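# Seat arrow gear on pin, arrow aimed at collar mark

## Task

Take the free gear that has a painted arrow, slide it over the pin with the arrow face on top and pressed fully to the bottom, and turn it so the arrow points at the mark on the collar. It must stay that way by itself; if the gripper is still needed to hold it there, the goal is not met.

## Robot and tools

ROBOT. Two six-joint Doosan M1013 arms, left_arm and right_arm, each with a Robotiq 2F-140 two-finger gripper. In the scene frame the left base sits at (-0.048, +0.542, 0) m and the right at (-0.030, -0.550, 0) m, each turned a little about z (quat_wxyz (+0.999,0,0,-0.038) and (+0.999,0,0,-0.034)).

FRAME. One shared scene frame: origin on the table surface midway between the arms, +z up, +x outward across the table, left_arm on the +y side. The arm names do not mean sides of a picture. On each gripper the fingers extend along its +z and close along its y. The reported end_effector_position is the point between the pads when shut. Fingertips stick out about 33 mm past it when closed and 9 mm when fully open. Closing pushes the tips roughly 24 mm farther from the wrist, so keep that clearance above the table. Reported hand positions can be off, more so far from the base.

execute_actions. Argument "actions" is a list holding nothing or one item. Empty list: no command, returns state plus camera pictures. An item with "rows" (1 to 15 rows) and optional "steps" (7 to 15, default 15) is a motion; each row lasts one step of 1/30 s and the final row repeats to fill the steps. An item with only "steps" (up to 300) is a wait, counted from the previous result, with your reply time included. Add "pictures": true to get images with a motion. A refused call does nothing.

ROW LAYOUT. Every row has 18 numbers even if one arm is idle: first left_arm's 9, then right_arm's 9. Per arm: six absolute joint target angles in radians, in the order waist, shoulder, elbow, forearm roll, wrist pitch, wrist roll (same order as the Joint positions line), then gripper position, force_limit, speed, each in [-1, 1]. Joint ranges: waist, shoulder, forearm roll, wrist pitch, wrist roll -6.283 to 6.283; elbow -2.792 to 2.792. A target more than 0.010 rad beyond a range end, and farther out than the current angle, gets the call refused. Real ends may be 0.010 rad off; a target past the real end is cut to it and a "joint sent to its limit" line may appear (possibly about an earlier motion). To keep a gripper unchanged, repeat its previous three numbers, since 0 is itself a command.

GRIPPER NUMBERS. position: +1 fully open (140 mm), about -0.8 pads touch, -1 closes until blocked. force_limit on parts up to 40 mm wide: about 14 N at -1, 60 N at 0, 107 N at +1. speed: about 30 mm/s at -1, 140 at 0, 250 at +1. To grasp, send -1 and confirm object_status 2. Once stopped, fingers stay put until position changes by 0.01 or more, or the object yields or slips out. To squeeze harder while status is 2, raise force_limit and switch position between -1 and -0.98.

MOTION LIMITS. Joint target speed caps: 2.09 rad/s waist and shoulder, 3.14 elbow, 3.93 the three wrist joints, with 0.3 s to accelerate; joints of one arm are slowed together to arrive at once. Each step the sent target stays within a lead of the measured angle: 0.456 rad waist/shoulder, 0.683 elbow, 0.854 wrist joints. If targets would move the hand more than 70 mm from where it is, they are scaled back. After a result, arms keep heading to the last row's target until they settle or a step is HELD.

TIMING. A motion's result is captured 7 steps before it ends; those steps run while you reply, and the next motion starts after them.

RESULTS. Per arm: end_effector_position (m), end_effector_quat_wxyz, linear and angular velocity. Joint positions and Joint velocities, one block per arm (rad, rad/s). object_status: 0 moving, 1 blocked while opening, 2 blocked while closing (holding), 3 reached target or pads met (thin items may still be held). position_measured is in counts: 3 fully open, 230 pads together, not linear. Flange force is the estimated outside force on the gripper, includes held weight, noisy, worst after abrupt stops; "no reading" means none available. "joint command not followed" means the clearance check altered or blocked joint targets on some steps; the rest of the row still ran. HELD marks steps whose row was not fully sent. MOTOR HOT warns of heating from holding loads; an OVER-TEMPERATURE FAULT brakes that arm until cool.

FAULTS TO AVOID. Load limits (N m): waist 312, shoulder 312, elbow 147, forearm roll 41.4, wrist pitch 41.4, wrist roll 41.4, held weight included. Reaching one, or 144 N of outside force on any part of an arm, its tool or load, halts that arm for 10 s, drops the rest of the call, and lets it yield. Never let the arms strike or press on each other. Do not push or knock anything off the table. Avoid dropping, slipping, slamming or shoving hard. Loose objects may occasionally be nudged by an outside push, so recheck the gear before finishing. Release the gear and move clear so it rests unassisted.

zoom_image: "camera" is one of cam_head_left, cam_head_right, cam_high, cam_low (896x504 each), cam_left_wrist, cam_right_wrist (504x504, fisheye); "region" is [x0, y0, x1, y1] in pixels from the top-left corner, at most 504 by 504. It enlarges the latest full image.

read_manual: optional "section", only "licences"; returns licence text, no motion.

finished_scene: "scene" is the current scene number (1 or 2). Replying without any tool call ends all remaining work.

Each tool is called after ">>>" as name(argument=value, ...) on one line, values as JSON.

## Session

>>> execute_actions(actions=[])

Scene clock: 0.00 s of 4200.00 s.
left_arm: end_effector_position=(+0.6008, +0.4933, +0.3218) position_measured=3 object_status=3 end_effector_quat_wxyz=(+0.000, +0.999, -0.038, +0.000) end_effector_velocity=(+0.000, +0.001, +0.001) end_effector_angular_velocity=(+0.002, -0.000, +0.000) | right_arm: end_effector_position=(+0.3509, +0.3094, +0.2200) position_measured=3 object_status=3 end_effector_quat_wxyz=(-0.032, +0.081, +0.980, -0.181) end_effector_velocity=(-0.001, -0.000, -0.001) end_effector_angular_velocity=(-0.002, +0.001, +0.001)
Joint positions: left_arm=[-0.052  0.164  1.604 -0.     1.373  1.518] | right_arm=[ 1.207  0.936  0.617 -0.067  1.952 -0.28 ]
Joint velocities: left_arm=[ 0.001 -0.    -0.001  0.002  0.001  0.   ] | right_arm=[ 0.001  0.     0.001 -0.     0.001 -0.   ]
Flange force (N, the push that the arm receives, along the gripper's own x y z axes): no reading

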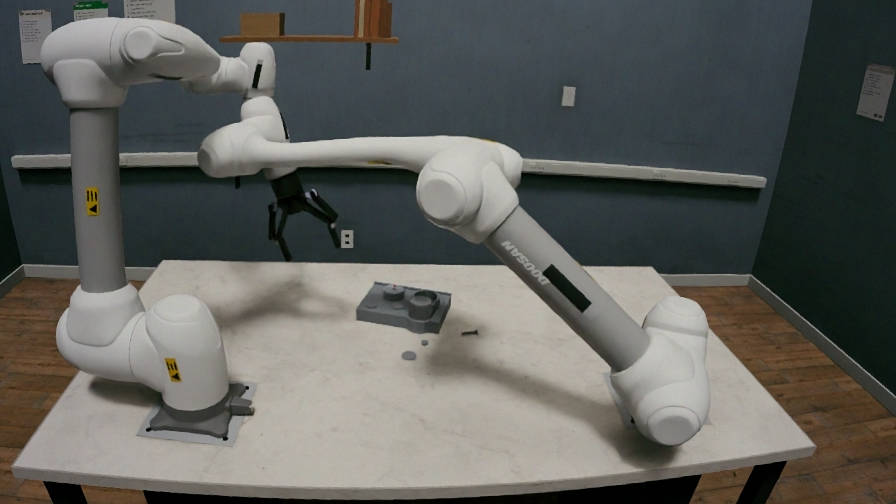

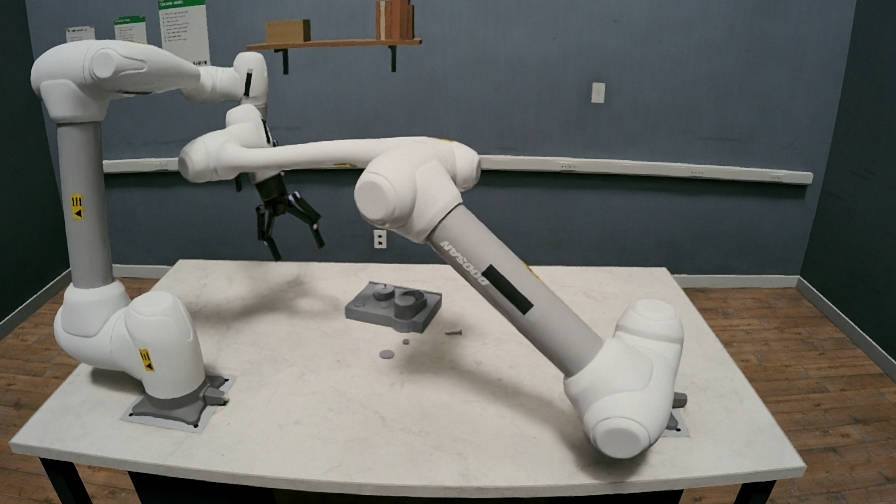

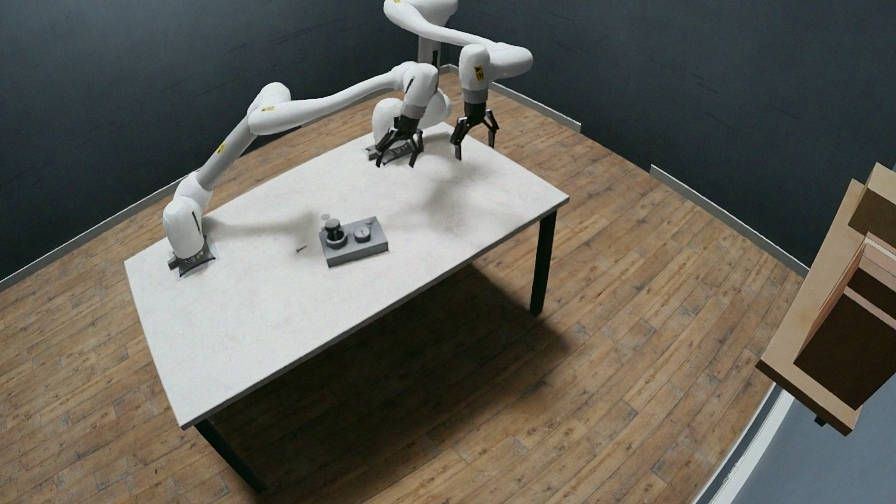

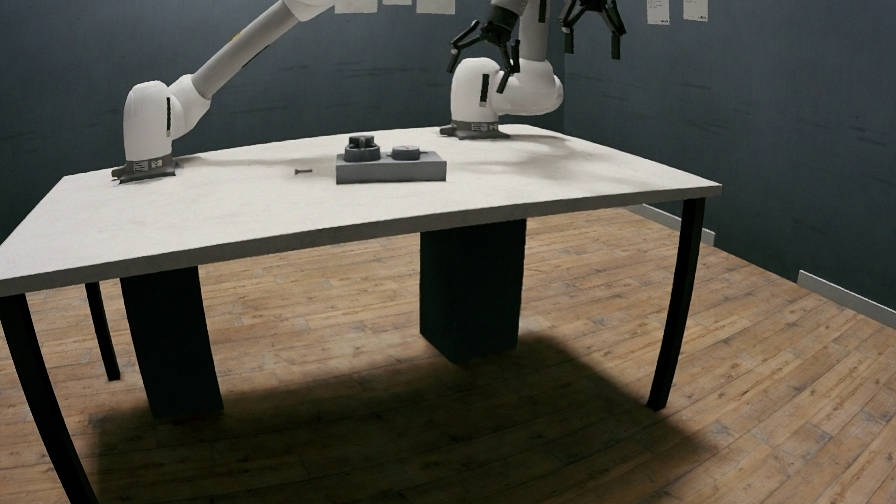

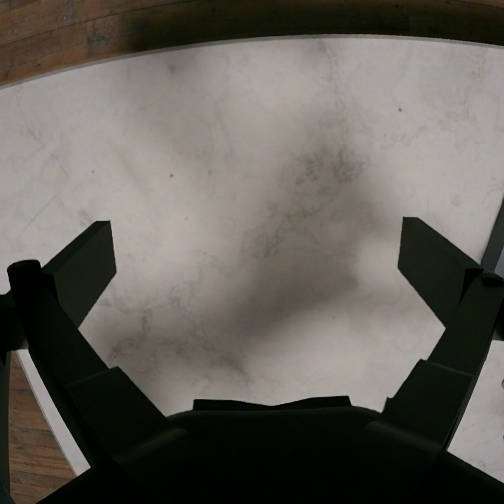

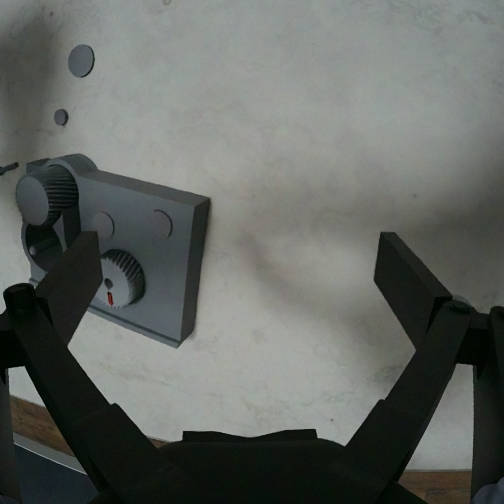

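>>> execute_actions(actions=[{"rows":[[-0.052,0.164,1.604,0,1.373,1.518,1,0,0,1.15,0.165,1.65,0,1.0,-1,1,0,0]]}])

>>> execute_actions(actions=[{"steps":25}])

>>> execute_actions(actions=[{"rows":[[-0.052,0.164,1.604,0,1.373,1.518,1,0,0,1.0,-0.05,2.4,0,-0.1,-1.571,1,0,0]]}])

>>> execute_actions(actions=[{"steps":25}])

Scene clock: 0.80 s of 4200.00 s.
left_arm: end_effector_position=(+0.6010, +0.4934, +0.3221) position_measured=3 object_status=3 end_effector_quat_wxyz=(+0.000, +0.999, -0.038, +0.000) end_effector_velocity=(+0.000, +0.001, -0.000) end_effector_angular_velocity=(+0.001, +0.001, +0.001) | right_arm: end_effector_position=(+0.3659, +0.3069, +0.2343) position_measured=3 object_status=3 end_effector_quat_wxyz=(-0.007, -0.061, +0.997, -0.053) end_effector_velocity=(+0.067, -0.099, +0.157) end_effector_angular_velocity=(+2.031, -0.503, +2.151)
Joint positions: left_arm=[-0.052  0.164  1.604 -0.     1.373  1.518] | right_arm=[ 1.183  0.744  0.905 -0.039  1.592 -0.577]
Joint velocities: left_arm=[ 0.001  0.001 -0.     0.001  0.    -0.   ] | right_arm=[-0.183 -1.611  2.411  0.209 -2.936 -2.248]
Flange force (N, the push that the arm receives, along the gripper's own x y z axes): left_arm=[3.2 4.9 2.1] | right_arm=[0.1 -2.0 -2.4]
Steps of this call (steps 1 to 16: nothing new was sent; steps 17 to 24: the first 8 steps of this action). Readings (joint positions | what the end effector reports):
17: left_arm=[-0.052 0.164 1.604 -0.000 1.373 1.518] | right_arm=[1.207 0.936 0.617 -0.067 1.952 -0.280] | left_arm position_measured=3 object_status=3 | right_arm position_measured=3 object_status=3
18: left_arm=[-0.052 0.164 1.604 -0.000 1.373 1.518] | right_arm=[1.207 0.932 0.624 -0.067 1.943 -0.287] | left_arm position_measured=3 object_status=3 | right_arm position_measured=3 object_status=3
20: left_arm=[-0.052 0.164 1.604 -0.000 1.373 1.518] | right_arm=[1.203 0.900 0.671 -0.062 1.884 -0.337] | left_arm position_measured=3 object_status=3 | right_arm position_measured=3 object_status=3
24: the state above

Scene clock: 1.63 s of 4200.00 s.
left_arm: end_effector_position=(+0.6010, +0.4934, +0.3221) position_measured=3 object_status=3 end_effector_quat_wxyz=(+0.000, +0.999, -0.038, +0.000) end_effector_velocity=(-0.001, +0.001, +0.000) end_effector_angular_velocity=(-0.000, +0.000, +0.001) | right_arm: end_effector_position=(+0.2923, +0.1290, +0.3138) position_measured=3 object_status=3 end_effector_quat_wxyz=(+0.110, -0.249, +0.955, +0.120) end_effector_velocity=(-0.002, -0.001, +0.000) end_effector_angular_velocity=(-0.001, +0.001, +0.002)
Joint positions: left_arm=[-0.052  0.164  1.604  0.     1.373  1.518] | right_arm=[ 1.15   0.165  1.65   0.     1.    -1.   ]
Joint velocities: left_arm=[ 0.001 -0.001  0.001 -0.     0.001  0.   ] | right_arm=[ 0.001 -0.002  0.001  0.     0.002 -0.   ]
Flange force (N, the push that the arm receives, along the gripper's own x y z axes): left_arm=[1.9 5.0 2.4] | right_arm=[0.9 -1.6 -3.5]
Kept back: nothing.
Steps of this call (steps 1 to 7: the last 7 steps of your previous action; steps 8 to 25: the robot went on to your last target). Readings (joint positions | what the end effector reports):
1: left_arm=[-0.052 0.164 1.604 -0.000 1.373 1.518] | right_arm=[1.178 0.688 0.989 -0.033 1.495 -0.649] | left_arm position_measured=3 object_status=3 | right_arm position_measured=3 object_status=3
2: left_arm=[-0.052 0.164 1.604 -0.000 1.373 1.518] | right_arm=[1.173 0.635 1.067 -0.027 1.410 -0.710] | left_arm position_measured=3 object_status=3 | right_arm position_measured=3 object_status=3
4: left_arm=[-0.052 0.164 1.604 -0.000 1.373 1.518] | right_arm=[1.167 0.553 1.189 -0.021 1.282 -0.789] | left_arm position_measured=3 object_status=3 | right_arm position_measured=3 object_status=3
8: left_arm=[-0.052 0.164 1.604 -0.000 1.373 1.518] | right_arm=[1.161 0.417 1.351 -0.013 1.170 -0.863] | left_arm position_measured=3 object_status=3 | right_arm position_measured=3 object_status=3
25: the state above

Scene clock: 1.90 s of 4200.00 s.
left_arm: end_effector_position=(+0.6010, +0.4934, +0.3221) position_measured=3 object_status=3 end_effector_quat_wxyz=(+0.000, +0.999, -0.038, +0.000) end_effector_velocity=(-0.001, -0.000, -0.000) end_effector_angular_velocity=(+0.000, +0.001, +0.000) | right_arm: end_effector_position=(+0.3092, +0.0857, +0.2490) position_measured=3 object_status=3 end_effector_quat_wxyz=(+0.174, -0.310, +0.923, +0.150) end_effector_velocity=(+0.090, -0.230, -0.330) end_effector_angular_velocity=(+0.625, -0.907, +0.646)
Joint positions: left_arm=[-0.052  0.164  1.604  0.     1.373  1.518] | right_arm=[ 1.101  0.095  1.887  0.     0.696 -1.186]
Joint velocities: left_arm=[-0.    -0.001  0.002 -0.    -0.    -0.   ] | right_arm=[-0.271 -0.389  1.367  0.    -1.98  -1.025]
Flange force (N, the push that the arm receives, along the gripper's own x y z axes): left_arm=[2.6 4.5 2.0] | right_arm=[-0.2 -1.5 -5.3]
Steps of this call (steps 1 to 8: the first 8 steps of this action). Readings (joint positions | what the end effector reports):
1: left_arm=[-0.052 0.164 1.604 -0.000 1.373 1.518] | right_arm=[1.150 0.165 1.650 0.000 0.999 -1.000] | left_arm position_measured=3 object_status=3 | right_arm position_measured=3 object_status=3
2: left_arm=[-0.052 0.164 1.604 0.000 1.373 1.518] | right_arm=[1.148 0.163 1.657 0.000 0.991 -1.006] | left_arm position_measured=3 object_status=3 | right_arm position_measured=3 object_status=3
4: left_arm=[-0.052 0.164 1.604 0.000 1.373 1.518] | right_arm=[1.138 0.148 1.704 0.000 0.932 -1.046] | left_arm position_measured=3 object_status=3 | right_arm position_measured=3 object_status=3
8: the state above

Scene clock: 2.73 s of 4200.00 s.
left_arm: end_effector_position=(+0.6010, +0.4933, +0.3221) position_measured=3 object_status=3 end_effector_quat_wxyz=(+0.000, +0.999, -0.038, +0.000) end_effector_velocity=(+0.000, +0.000, -0.002) end_effector_angular_velocity=(-0.001, +0.001, +0.001) | right_arm: end_effector_position=(+0.3153, -0.0275, +0.1700) position_measured=3 object_status=3 end_effector_quat_wxyz=(+0.385, -0.405, +0.806, +0.194) end_effector_velocity=(+0.001, -0.000, +0.000) end_effector_angular_velocity=(+0.001, -0.001, -0.001)
Joint positions: left_arm=[-0.052  0.164  1.604 -0.     1.373  1.518] | right_arm=[ 1.    -0.05   2.4    0.    -0.1   -1.571]
Joint velocities: left_arm=[ 0.001  0.002  0.001 -0.001 -0.001  0.   ] | right_arm=[-0.001  0.    -0.     0.    -0.001 -0.   ]
Flange force (N, the push that the arm receives, along the gripper's own x y z axes): left_arm=[2.1 5.4 2.0] | right_arm=no reading
Kept back: nothing.
Steps of this call (steps 1 to 7: the last 7 steps of your previous action; steps 8 to 25: the robot went on to your last target). Readings (joint positions | what the end effector reports):
1: left_arm=[-0.052 0.164 1.604 0.000 1.373 1.518] | right_arm=[1.092 0.081 1.934 0.000 0.625 -1.222] | left_arm position_measured=3 object_status=3 | right_arm position_measured=3 object_status=3
2: left_arm=[-0.052 0.164 1.604 0.000 1.373 1.518] | right_arm=[1.082 0.068 1.983 0.000 0.548 -1.259] | left_arm position_measured=3 object_status=3 | right_arm position_measured=3 object_status=3
4: left_arm=[-0.052 0.164 1.604 0.000 1.373 1.518] | right_arm=[1.062 0.039 2.083 0.000 0.393 -1.334] | left_arm position_measured=3 object_status=3 | right_arm position_measured=3 object_status=3
8: left_arm=[-0.052 0.164 1.604 0.000 1.373 1.518] | right_arm=[1.024 -0.015 2.277 0.000 0.092 -1.479] | left_arm position_measured=3 object_status=3 | right_arm position_measured=3 object_status=3
25: the state above

>>> execute_actions(actions=[{"rows":[[-0.8532,0.228,1.755,0,1.1586,0.942,0.3,0,0,0.997,0.057,2.506,0,-0.294,-1.571,1,0,0]]}])

>>> execute_actions(actions=[{"steps":40}], pictures=true)

>>> zoom_image(camera="cam_right_wrist", region=[150, 110, 350, 310])

Scene clock: 3.47 s of 4200.00 s.
left_arm: end_effector_position=(+0.5912, +0.4028, +0.2873) position_measured=52 object_status=0 end_effector_quat_wxyz=(-0.000, +1.000, -0.026, +0.000) end_effector_velocity=(-0.096, -0.486, -0.162) end_effector_angular_velocity=(+0.001, +0.004, -0.008) | right_arm: end_effector_position=(+0.2992, -0.0522, +0.0904) position_measured=3 object_status=3 end_effector_quat_wxyz=(+0.378, -0.406, +0.810, +0.189) end_effector_velocity=(-0.020, -0.029, -0.076) end_effector_angular_velocity=(-0.008, +0.007, -0.003)
Joint positions: left_arm=[-0.191  0.182  1.646  0.     1.313  1.355] | right_arm=[ 0.997  0.056  2.505 -0.    -0.29  -1.571]
Joint velocities: left_arm=[-0.756  0.085  0.197  0.    -0.278 -0.748] | right_arm=[-0.003  0.117  0.109  0.    -0.215  0.   ]
Flange force (N, the push that the arm receives, along the gripper's own x y z axes): left_arm=[-0.2 5.0 1.5] | right_arm=no reading
Steps of this call (steps 1 to 14: the robot went on to your last target; steps 15 to 22: the first 8 steps of this action). Readings (joint positions | what the end effector reports):
15: left_arm=[-0.052 0.164 1.604 0.000 1.373 1.518] | right_arm=[1.000 -0.050 2.400 0.000 -0.101 -1.571] | left_arm position_measured=3 object_status=0 | right_arm position_measured=3 object_status=3
16: left_arm=[-0.057 0.164 1.605 0.000 1.371 1.512] | right_arm=[1.000 -0.046 2.404 0.000 -0.109 -1.571] | left_arm position_measured=7 object_status=0 | right_arm position_measured=3 object_status=3
18: left_arm=[-0.088 0.169 1.616 0.000 1.356 1.472] | right_arm=[0.999 -0.014 2.436 0.000 -0.166 -1.571] | left_arm position_measured=22 object_status=0 | right_arm position_measured=3 object_status=3
22: the state above

Scene clock: 4.80 s of 4200.00 s.
left_arm: end_effector_position=(+0.3702, +0.0401, +0.2000) position_measured=91 object_status=3 end_effector_quat_wxyz=(+0.000, +0.989, -0.150, -0.000) end_effector_velocity=(-0.000, +0.001, -0.001) end_effector_angular_velocity=(+0.002, +0.000, -0.001) | right_arm: end_effector_position=(+0.2990, -0.0524, +0.0897) position_measured=3 object_status=3 end_effector_quat_wxyz=(+0.378, -0.406, +0.810, +0.189) end_effector_velocity=(+0.001, -0.001, -0.000) end_effector_angular_velocity=(-0.000, +0.000, -0.002)
Joint positions: left_arm=[-0.853  0.228  1.755 -0.     1.159  0.942] | right_arm=[ 0.997  0.057  2.506  0.    -0.294 -1.571]
Joint velocities: left_arm=[-0.001  0.001  0.001  0.001  0.001 -0.   ] | right_arm=[-0.002  0.     0.001  0.    -0.     0.   ]
Flange force (N, the push that the arm receives, along the gripper's own x y z axes): left_arm=[-0.3 5.3 2.3] | right_arm=no reading
Kept back: nothing.
Steps of this call (steps 1 to 7: the last 7 steps of your previous action; steps 8 to 40: the robot went on to your last target). Readings (joint positions | what the end effector reports):
1: left_arm=[-0.217 0.185 1.653 0.000 1.303 1.330] | right_arm=[0.997 0.057 2.506 -0.000 -0.293 -1.571] | left_arm position_measured=60 object_status=0 | right_arm position_measured=3 object_status=3
2: left_arm=[-0.243 0.187 1.659 0.000 1.295 1.307] | right_arm=[0.997 0.057 2.506 -0.000 -0.294 -1.571] | left_arm position_measured=67 object_status=0 | right_arm position_measured=3 object_status=3
4: left_arm=[-0.295 0.192 1.670 0.000 1.279 1.264] | right_arm=[0.997 0.057 2.506 -0.000 -0.294 -1.571] | left_arm position_measured=82 object_status=0 | right_arm position_measured=3 object_status=3
8: left_arm=[-0.399 0.200 1.689 0.000 1.252 1.192] | right_arm=[0.997 0.057 2.506 -0.000 -0.294 -1.571] | left_arm position_measured=91 object_status=0 | right_arm position_measured=3 object_status=3
40: the state above

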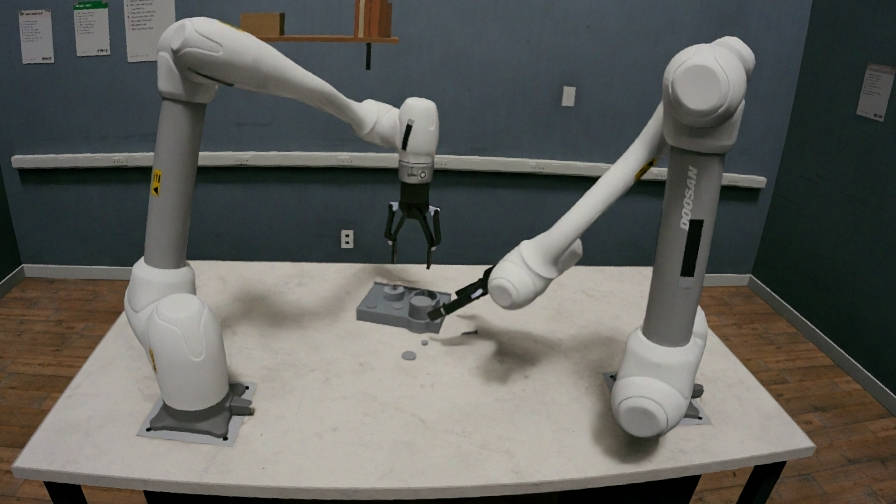

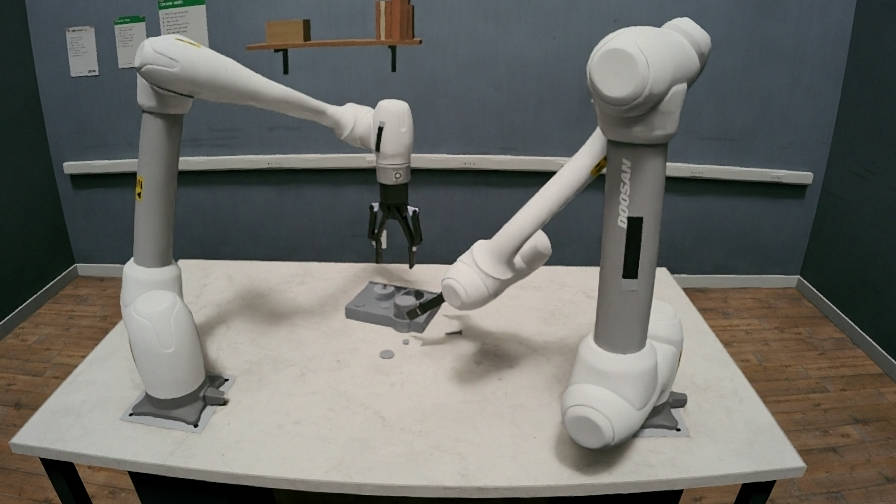

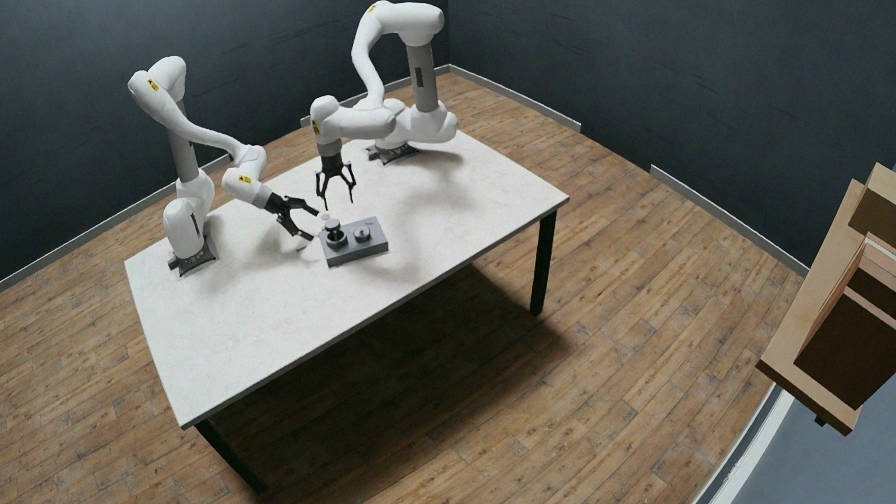

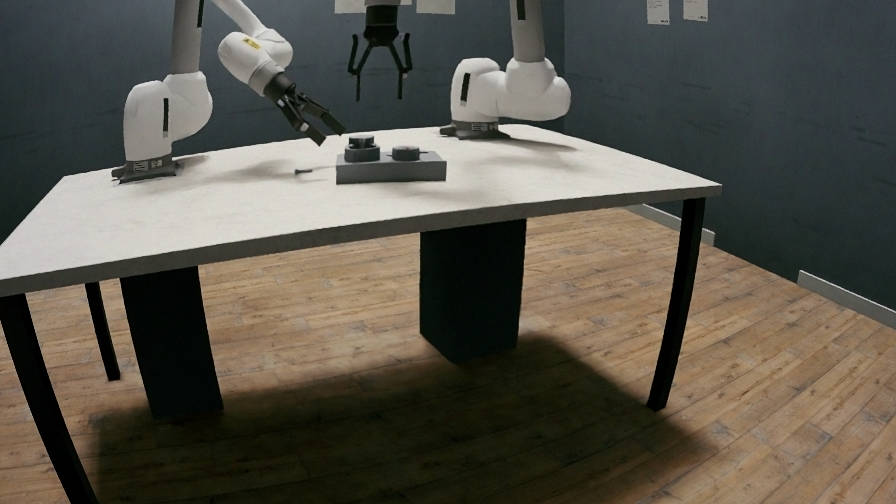

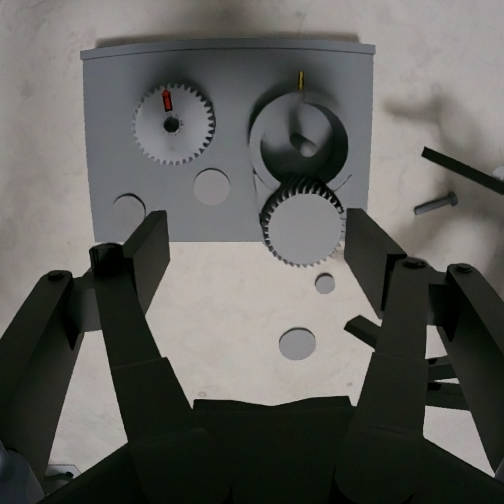

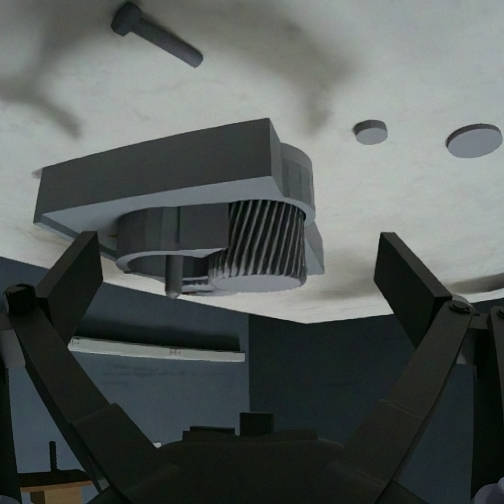

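Region (150, 110, 350, 310) of cam_right_wrist's 504x504 image, scaled by 2.520, with more detail than that image has.

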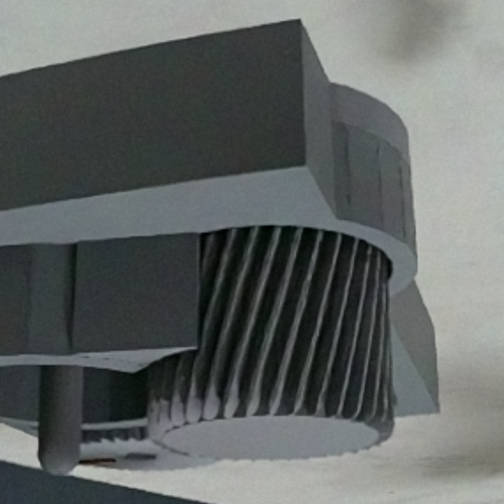

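>>> zoom_image(camera="cam_right_wrist", region=[205, 190, 315, 300])

Region (205, 190, 315, 300) of cam_right_wrist's 504x504 image, scaled by 4.582, with more detail than that image has.

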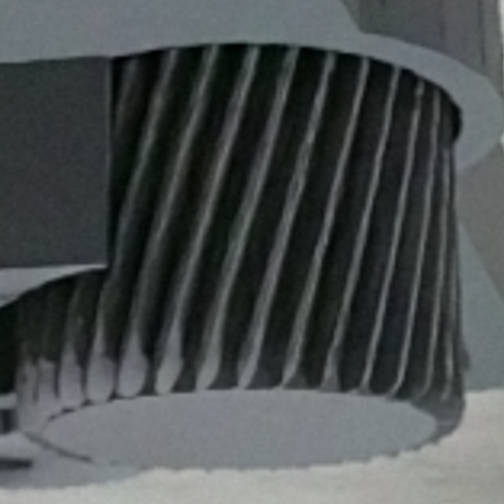

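>>> execute_actions(actions=[{"rows":[[-0.8666,0.3557,1.7318,0,1.0541,0.928,-0.4,0,0.5,0.96,-0.007,2.573,0,-0.297,-1.571,1,0,0]]}])

>>> execute_actions(actions=[{"steps":12}], pictures=true)

>>> zoom_image(camera="cam_left_wrist", region=[170, 100, 350, 280])

Scene clock: 5.93 s of 4200.00 s.
left_arm: end_effector_position=(+0.3915, -0.0030, +0.1285) position_measured=159 object_status=0 end_effector_quat_wxyz=(-0.000, +0.989, -0.149, -0.000) end_effector_velocity=(+0.042, -0.097, -0.168) end_effector_angular_velocity=(-0.004, +0.000, -0.000) | right_arm: end_effector_position=(+0.2915, -0.0968, +0.0898) position_measured=3 object_status=3 end_effector_quat_wxyz=(+0.381, -0.391, +0.818, +0.182) end_effector_velocity=(-0.000, -0.001, -0.001) end_effector_angular_velocity=(-0.001, +0.001, -0.000)
Joint positions: left_arm=[-0.866  0.35   1.733 -0.     1.06   0.929] | right_arm=[ 0.96  -0.007  2.573  0.    -0.297 -1.571]
Joint velocities: left_arm=[-0.032  0.278 -0.054 -0.003 -0.227 -0.03 ] | right_arm=[-0.    -0.     0.001  0.     0.001 -0.   ]
Flange force (N, the push that the arm receives, along the gripper's own x y z axes): left_arm=[4.5 6.3 3.2] | right_arm=no reading
Steps of this call (steps 1 to 15: the robot went on to your last target; steps 16 to 26: nothing new was sent; steps 27 to 34: the first 8 steps of this action). Readings (joint positions | what the end effector reports):
27: left_arm=[-0.853 0.228 1.755 -0.000 1.158 0.942] | right_arm=[0.997 0.057 2.506 0.000 -0.294 -1.571] | left_arm position_measured=91 object_status=0 | right_arm position_measured=3 object_status=3
28: left_arm=[-0.853 0.232 1.754 -0.000 1.155 0.941] | right_arm=[0.994 0.053 2.511 0.000 -0.294 -1.571] | left_arm position_measured=96 object_status=0 | right_arm position_measured=3 object_status=3
30: left_arm=[-0.856 0.264 1.749 -0.000 1.129 0.938] | right_arm=[0.977 0.022 2.543 0.000 -0.296 -1.571] | left_arm position_measured=117 object_status=0 | right_arm position_measured=3 object_status=3
34: the state above

Scene clock: 6.33 s of 4200.00 s.
left_arm: end_effector_position=(+0.3928, -0.0057, +0.1251) position_measured=179 object_status=3 end_effector_quat_wxyz=(+0.000, +0.989, -0.149, +0.000) end_effector_velocity=(+0.001, -0.000, +0.001) end_effector_angular_velocity=(-0.001, -0.002, -0.000) | right_arm: end_effector_position=(+0.2915, -0.0968, +0.0898) position_measured=3 object_status=3 end_effector_quat_wxyz=(+0.381, -0.391, +0.818, +0.182) end_effector_velocity=(+0.001, -0.000, +0.000) end_effector_angular_velocity=(-0.000, -0.000, -0.000)
Joint positions: left_arm=[-0.867  0.356  1.732 -0.     1.054  0.928] | right_arm=[ 0.96  -0.007  2.573  0.    -0.297 -1.571]
Joint velocities: left_arm=[ 0.    -0.001 -0.001  0.001  0.001  0.   ] | right_arm=[-0.001 -0.    -0.    -0.001  0.    -0.   ]
Flange force (N, the push that the arm receives, along the gripper's own x y z axes): left_arm=[-0.7 4.1 2.4] | right_arm=no reading
Kept back: nothing.
Steps of this call (steps 1 to 7: the last 7 steps of your previous action; steps 8 to 12: the robot went on to your last target). Readings (joint positions | what the end effector reports):
1: left_arm=[-0.866 0.355 1.732 -0.000 1.055 0.928] | right_arm=[0.960 -0.007 2.573 0.000 -0.297 -1.571] | left_arm position_measured=170 object_status=0 | right_arm position_measured=3 object_status=3
2: left_arm=[-0.867 0.356 1.732 -0.000 1.054 0.928] | right_arm=[0.960 -0.007 2.573 0.000 -0.297 -1.571] | left_arm position_measured=177 object_status=0 | right_arm position_measured=3 object_status=3
4: left_arm=[-0.867 0.355 1.732 -0.000 1.054 0.928] | right_arm=[0.960 -0.007 2.573 0.000 -0.297 -1.571] | left_arm position_measured=179 object_status=0 | right_arm position_measured=3 object_status=3
8: left_arm=[-0.867 0.356 1.732 -0.000 1.054 0.928] | right_arm=[0.960 -0.007 2.573 0.000 -0.297 -1.571] | left_arm position_measured=179 object_status=3 | right_arm position_measured=3 object_status=3
12: the state above

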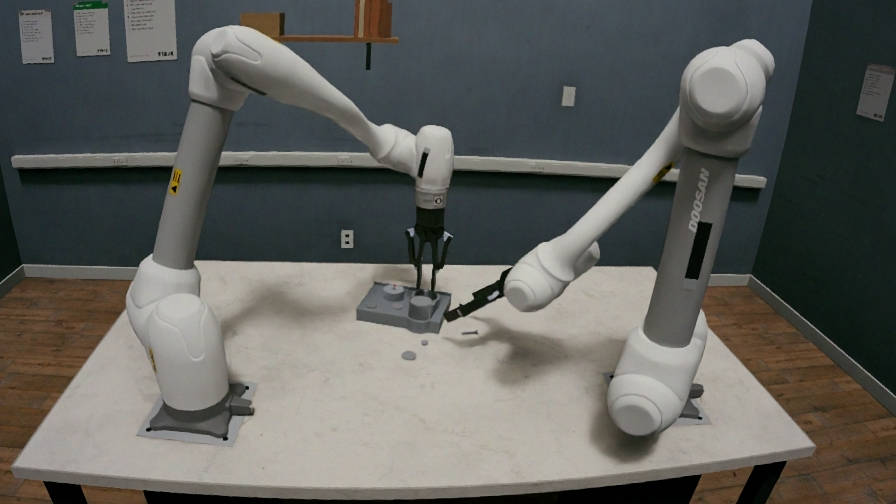

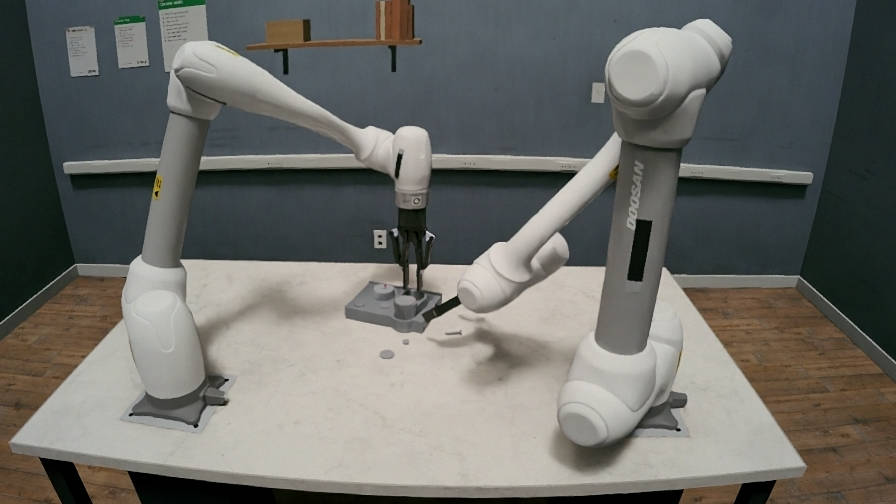

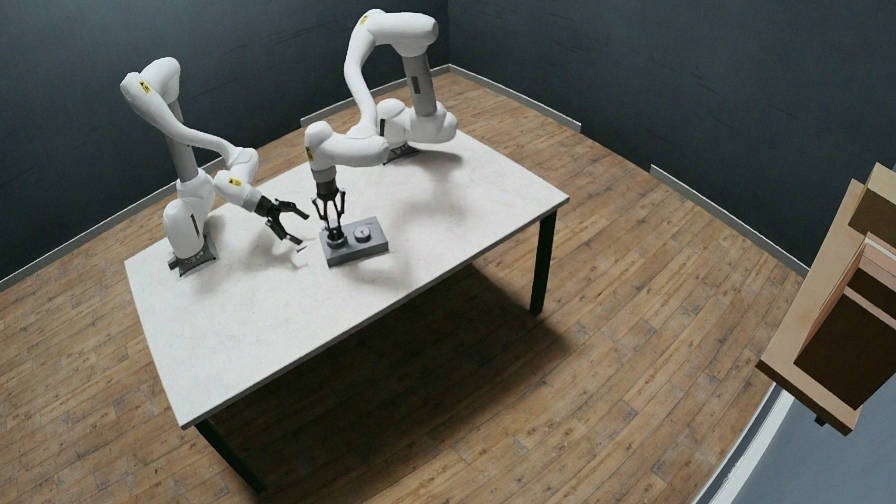

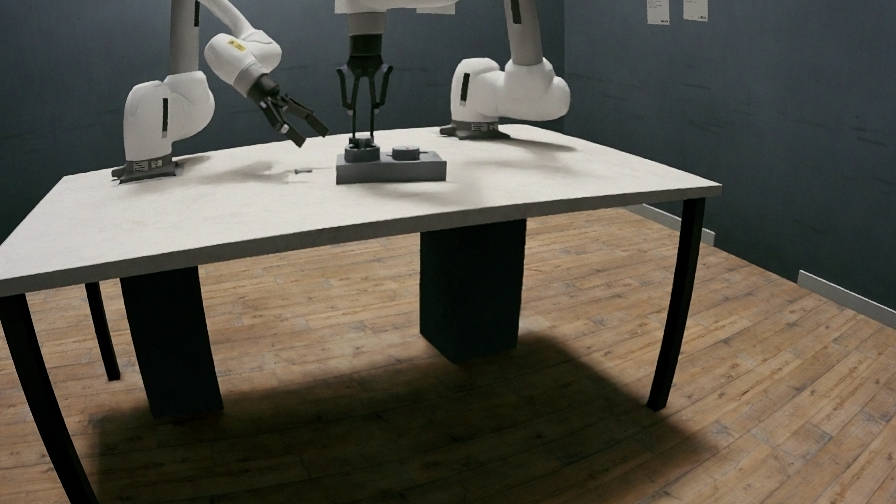

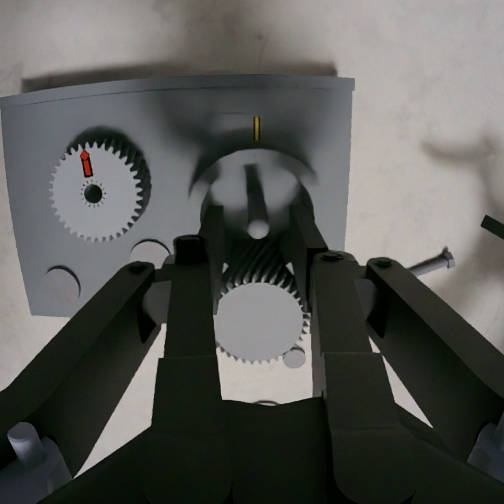

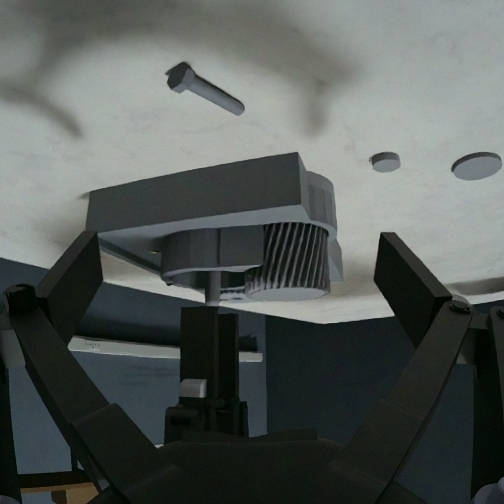

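Region (170, 100, 350, 280) of cam_left_wrist's 504x504 image, scaled by 2.800, with more detail than that image has.

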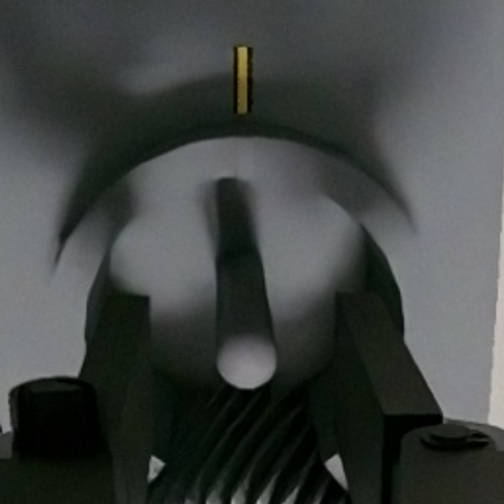

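>>> execute_actions(actions=[{"rows":[[-0.8666,0.3477,1.7228,0,1.0711,0.928,-0.4,0,0,0.96,-0.007,2.573,0,-0.297,-1.571,1,0,0],[-0.8666,0.3477,1.7228,0,1.0711,0.928,-0.4,0,0,0.96,-0.007,2.573,0,-0.297,-1.571,1,0,0],[-0.8666,0.3477,1.7228,0,1.0711,0.928,-0.4,0,0,0.96,-0.007,2.573,0,-0.297,-1.571,1,0,0],[-0.8666,0.3477,1.7228,0,1.0711,0.928,-0.4,0,0,0.96,-0.007,2.573,0,-0.297,-1.571,1,0,0],[-0.7326,0.3045,1.8044,0,1.0327,0.962,0.1,0,0,0.96,-0.007,2.573,0,-0.297,-1.571,1,0,0]]}])

>>> execute_actions(actions=[{"steps":14}])

>>> execute_actions(actions=[{"rows":[[-0.7326,0.3276,1.8265,0,0.9875,0.962,0.1,0,0,0.96,-0.007,2.573,0,-0.297,-1.571,1,0,0]]}], pictures=true)

>>> zoom_image(camera="cam_left_wrist", region=[170, 140, 350, 320])

Scene clock: 7.13 s of 4200.00 s.
left_arm: end_effector_position=(+0.4056, +0.0184, +0.1314) position_measured=160 object_status=0 end_effector_quat_wxyz=(-0.000, +0.991, -0.136, +0.000) end_effector_velocity=(+0.245, +0.464, -0.056) end_effector_angular_velocity=(+0.001, +0.003, +0.514) | right_arm: end_effector_position=(+0.2914, -0.0968, +0.0898) position_measured=3 object_status=3 end_effector_quat_wxyz=(+0.381, -0.391, +0.818, +0.182) end_effector_velocity=(+0.000, +0.001, +0.001) end_effector_angular_velocity=(+0.001, -0.001, +0.000)
Joint positions: left_arm=[-0.831  0.336  1.747  0.     1.059  0.937] | right_arm=[ 0.96  -0.007  2.573 -0.    -0.297 -1.571]
Joint velocities: left_arm=[ 0.692 -0.226  0.435 -0.001 -0.207  0.179] | right_arm=[ 0.     0.    -0.001 -0.     0.     0.   ]
Flange force (N, the push that the arm receives, along the gripper's own x y z axes): left_arm=[-2.0 7.0 1.5] | right_arm=no reading
Steps of this call (steps 1 to 15: the robot went on to your last target; step 16: nothing new was sent; steps 17 to 24: the first 8 steps of this action). Readings (joint positions | what the end effector reports):
17: left_arm=[-0.867 0.356 1.732 -0.000 1.054 0.928] | right_arm=[0.960 -0.007 2.573 0.000 -0.297 -1.571] | left_arm position_measured=179 object_status=3 | right_arm position_measured=3 object_status=3
18: left_arm=[-0.867 0.353 1.729 -0.000 1.061 0.928] | right_arm=[0.960 -0.007 2.573 -0.000 -0.297 -1.571] | left_arm position_measured=179 object_status=3 | right_arm position_measured=3 object_status=3
20: left_arm=[-0.867 0.347 1.723 0.000 1.070 0.928] | right_arm=[0.960 -0.007 2.573 0.000 -0.297 -1.571] | left_arm position_measured=179 object_status=3 | right_arm position_measured=3 object_status=3
24: the state above

Scene clock: 7.60 s of 4200.00 s.
left_arm: end_effector_position=(+0.4371, +0.0843, +0.1249) position_measured=117 object_status=3 end_effector_quat_wxyz=(-0.000, +0.995, -0.100, +0.000) end_effector_velocity=(-0.001, +0.001, -0.001) end_effector_angular_velocity=(+0.002, +0.002, -0.001) | right_arm: end_effector_position=(+0.2914, -0.0968, +0.0898) position_measured=3 object_status=3 end_effector_quat_wxyz=(+0.381, -0.391, +0.818, +0.182) end_effector_velocity=(-0.000, -0.000, -0.000) end_effector_angular_velocity=(-0.001, +0.001, -0.000)
Joint positions: left_arm=[-0.732  0.305  1.804  0.     1.033  0.962] | right_arm=[ 0.96  -0.007  2.573  0.    -0.297 -1.571]
Joint velocities: left_arm=[-0.     0.     0.002  0.     0.     0.   ] | right_arm=[ 0.    -0.     0.001  0.     0.    -0.   ]
Flange force (N, the push that the arm receives, along the gripper's own x y z axes): left_arm=[0.1 5.8 3.3] | right_arm=no reading
Kept back: nothing.
Steps of this call (steps 1 to 7: the last 7 steps of your previous action; steps 8 to 14: the robot went on to your last target). Readings (joint positions | what the end effector reports):
1: left_arm=[-0.806 0.328 1.762 0.000 1.052 0.944] | right_arm=[0.960 -0.007 2.573 -0.000 -0.297 -1.571] | left_arm position_measured=153 object_status=0 | right_arm position_measured=3 object_status=3
2: left_arm=[-0.780 0.320 1.777 0.000 1.045 0.950] | right_arm=[0.960 -0.007 2.573 -0.000 -0.297 -1.571] | left_arm position_measured=145 object_status=0 | right_arm position_measured=3 object_status=3
4: left_arm=[-0.743 0.308 1.798 0.000 1.036 0.959] | right_arm=[0.960 -0.007 2.573 -0.000 -0.297 -1.571] | left_arm position_measured=130 object_status=0 | right_arm position_measured=3 object_status=3
8: left_arm=[-0.732 0.305 1.804 0.000 1.033 0.962] | right_arm=[0.960 -0.007 2.573 0.000 -0.297 -1.571] | left_arm position_measured=117 object_status=0 | right_arm position_measured=3 object_status=3
14: the state above

Scene clock: 7.87 s of 4200.00 s.
left_arm: end_effector_position=(+0.4370, +0.0842, +0.0990) position_measured=117 object_status=3 end_effector_quat_wxyz=(-0.000, +0.995, -0.100, -0.000) end_effector_velocity=(+0.001, -0.003, +0.001) end_effector_angular_velocity=(-0.003, -0.004, -0.002) | right_arm: end_effector_position=(+0.2914, -0.0969, +0.0898) position_measured=3 object_status=3 end_effector_quat_wxyz=(+0.381, -0.391, +0.818, +0.182) end_effector_velocity=(+0.000, +0.000, +0.000) end_effector_angular_velocity=(+0.001, -0.000, -0.000)
Joint positions: left_arm=[-0.733  0.328  1.827  0.     0.988  0.962] | right_arm=[ 0.96  -0.007  2.573  0.    -0.297 -1.571]
Joint velocities: left_arm=[-0.002  0.001 -0.003  0.001 -0.002  0.   ] | right_arm=[-0.     0.    -0.     0.    -0.001 -0.   ]
Flange force (N, the push that the arm receives, along the gripper's own x y z axes): left_arm=[-0.7 4.2 3.4] | right_arm=no reading
Steps of this call (steps 1 to 8: the first 8 steps of this action). Readings (joint positions | what the end effector reports):
1: left_arm=[-0.732 0.305 1.805 0.000 1.032 0.962] | right_arm=[0.960 -0.007 2.573 -0.000 -0.297 -1.571] | left_arm position_measured=117 object_status=3 | right_arm position_measured=3 object_status=3
2: left_arm=[-0.732 0.309 1.808 0.000 1.023 0.962] | right_arm=[0.960 -0.007 2.573 -0.000 -0.297 -1.571] | left_arm position_measured=117 object_status=3 | right_arm position_measured=3 object_status=3
4: left_arm=[-0.733 0.326 1.826 0.000 0.991 0.962] | right_arm=[0.960 -0.007 2.573 0.000 -0.297 -1.571] | left_arm position_measured=117 object_status=3 | right_arm position_measured=3 object_status=3
8: the state above

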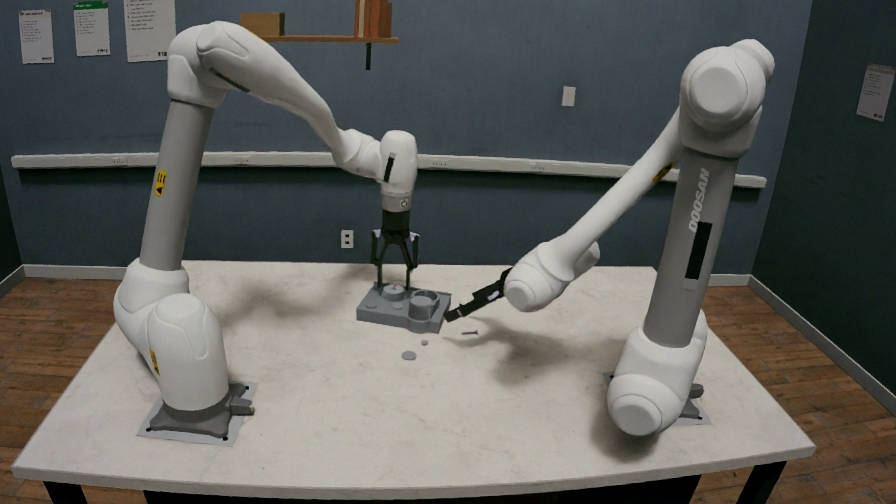

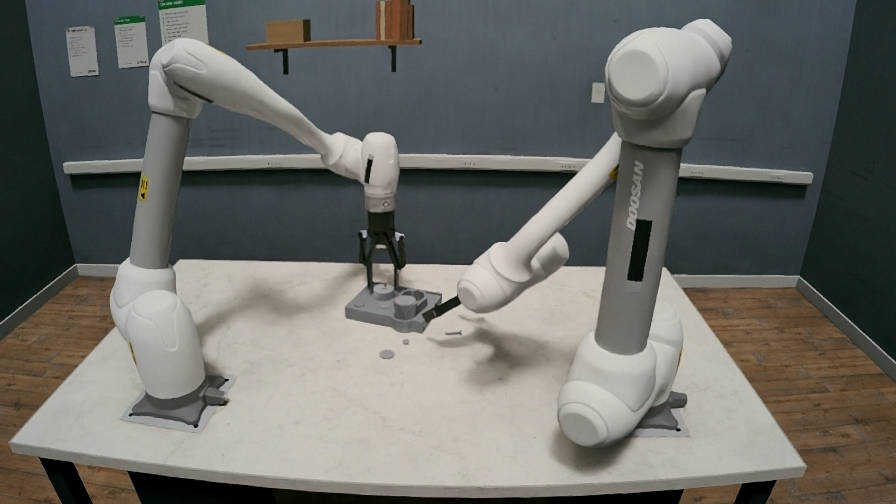

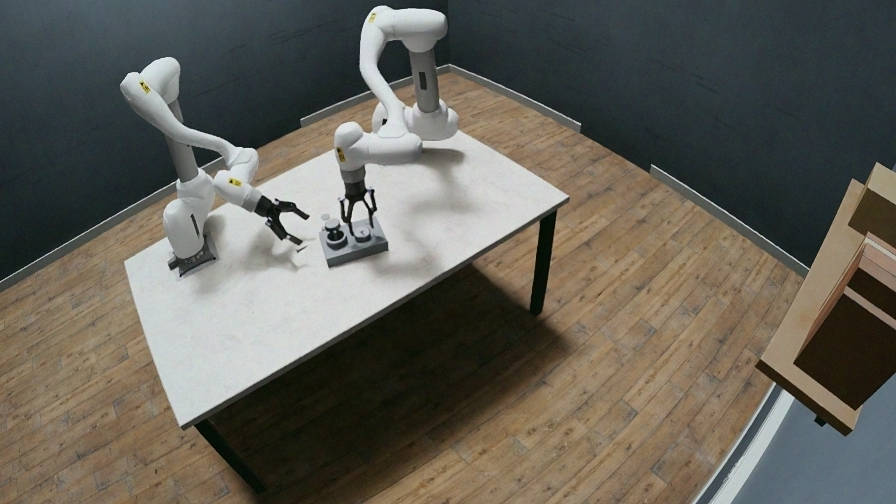

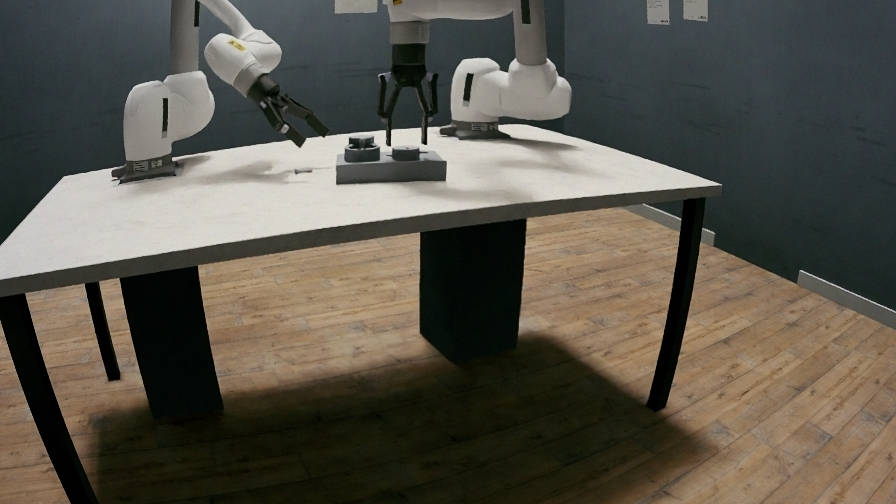

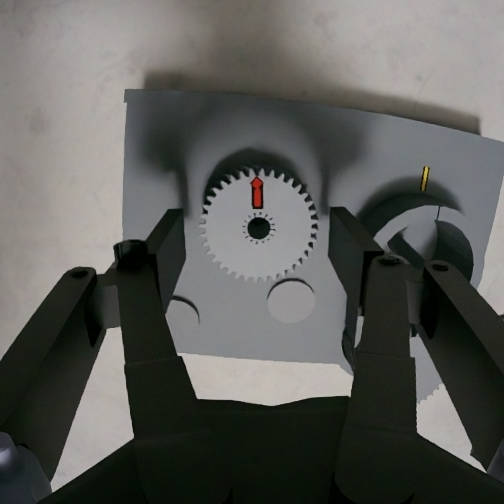

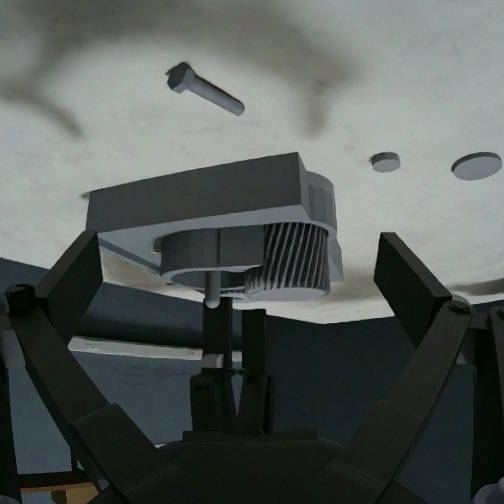

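Region (170, 140, 350, 320) of cam_left_wrist's 504x504 image, scaled by 2.800, with more detail than that image has.

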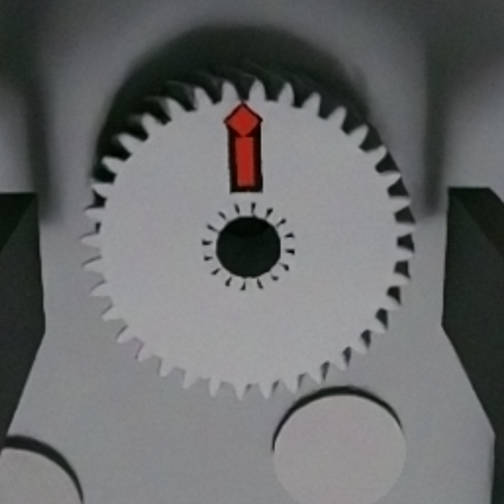

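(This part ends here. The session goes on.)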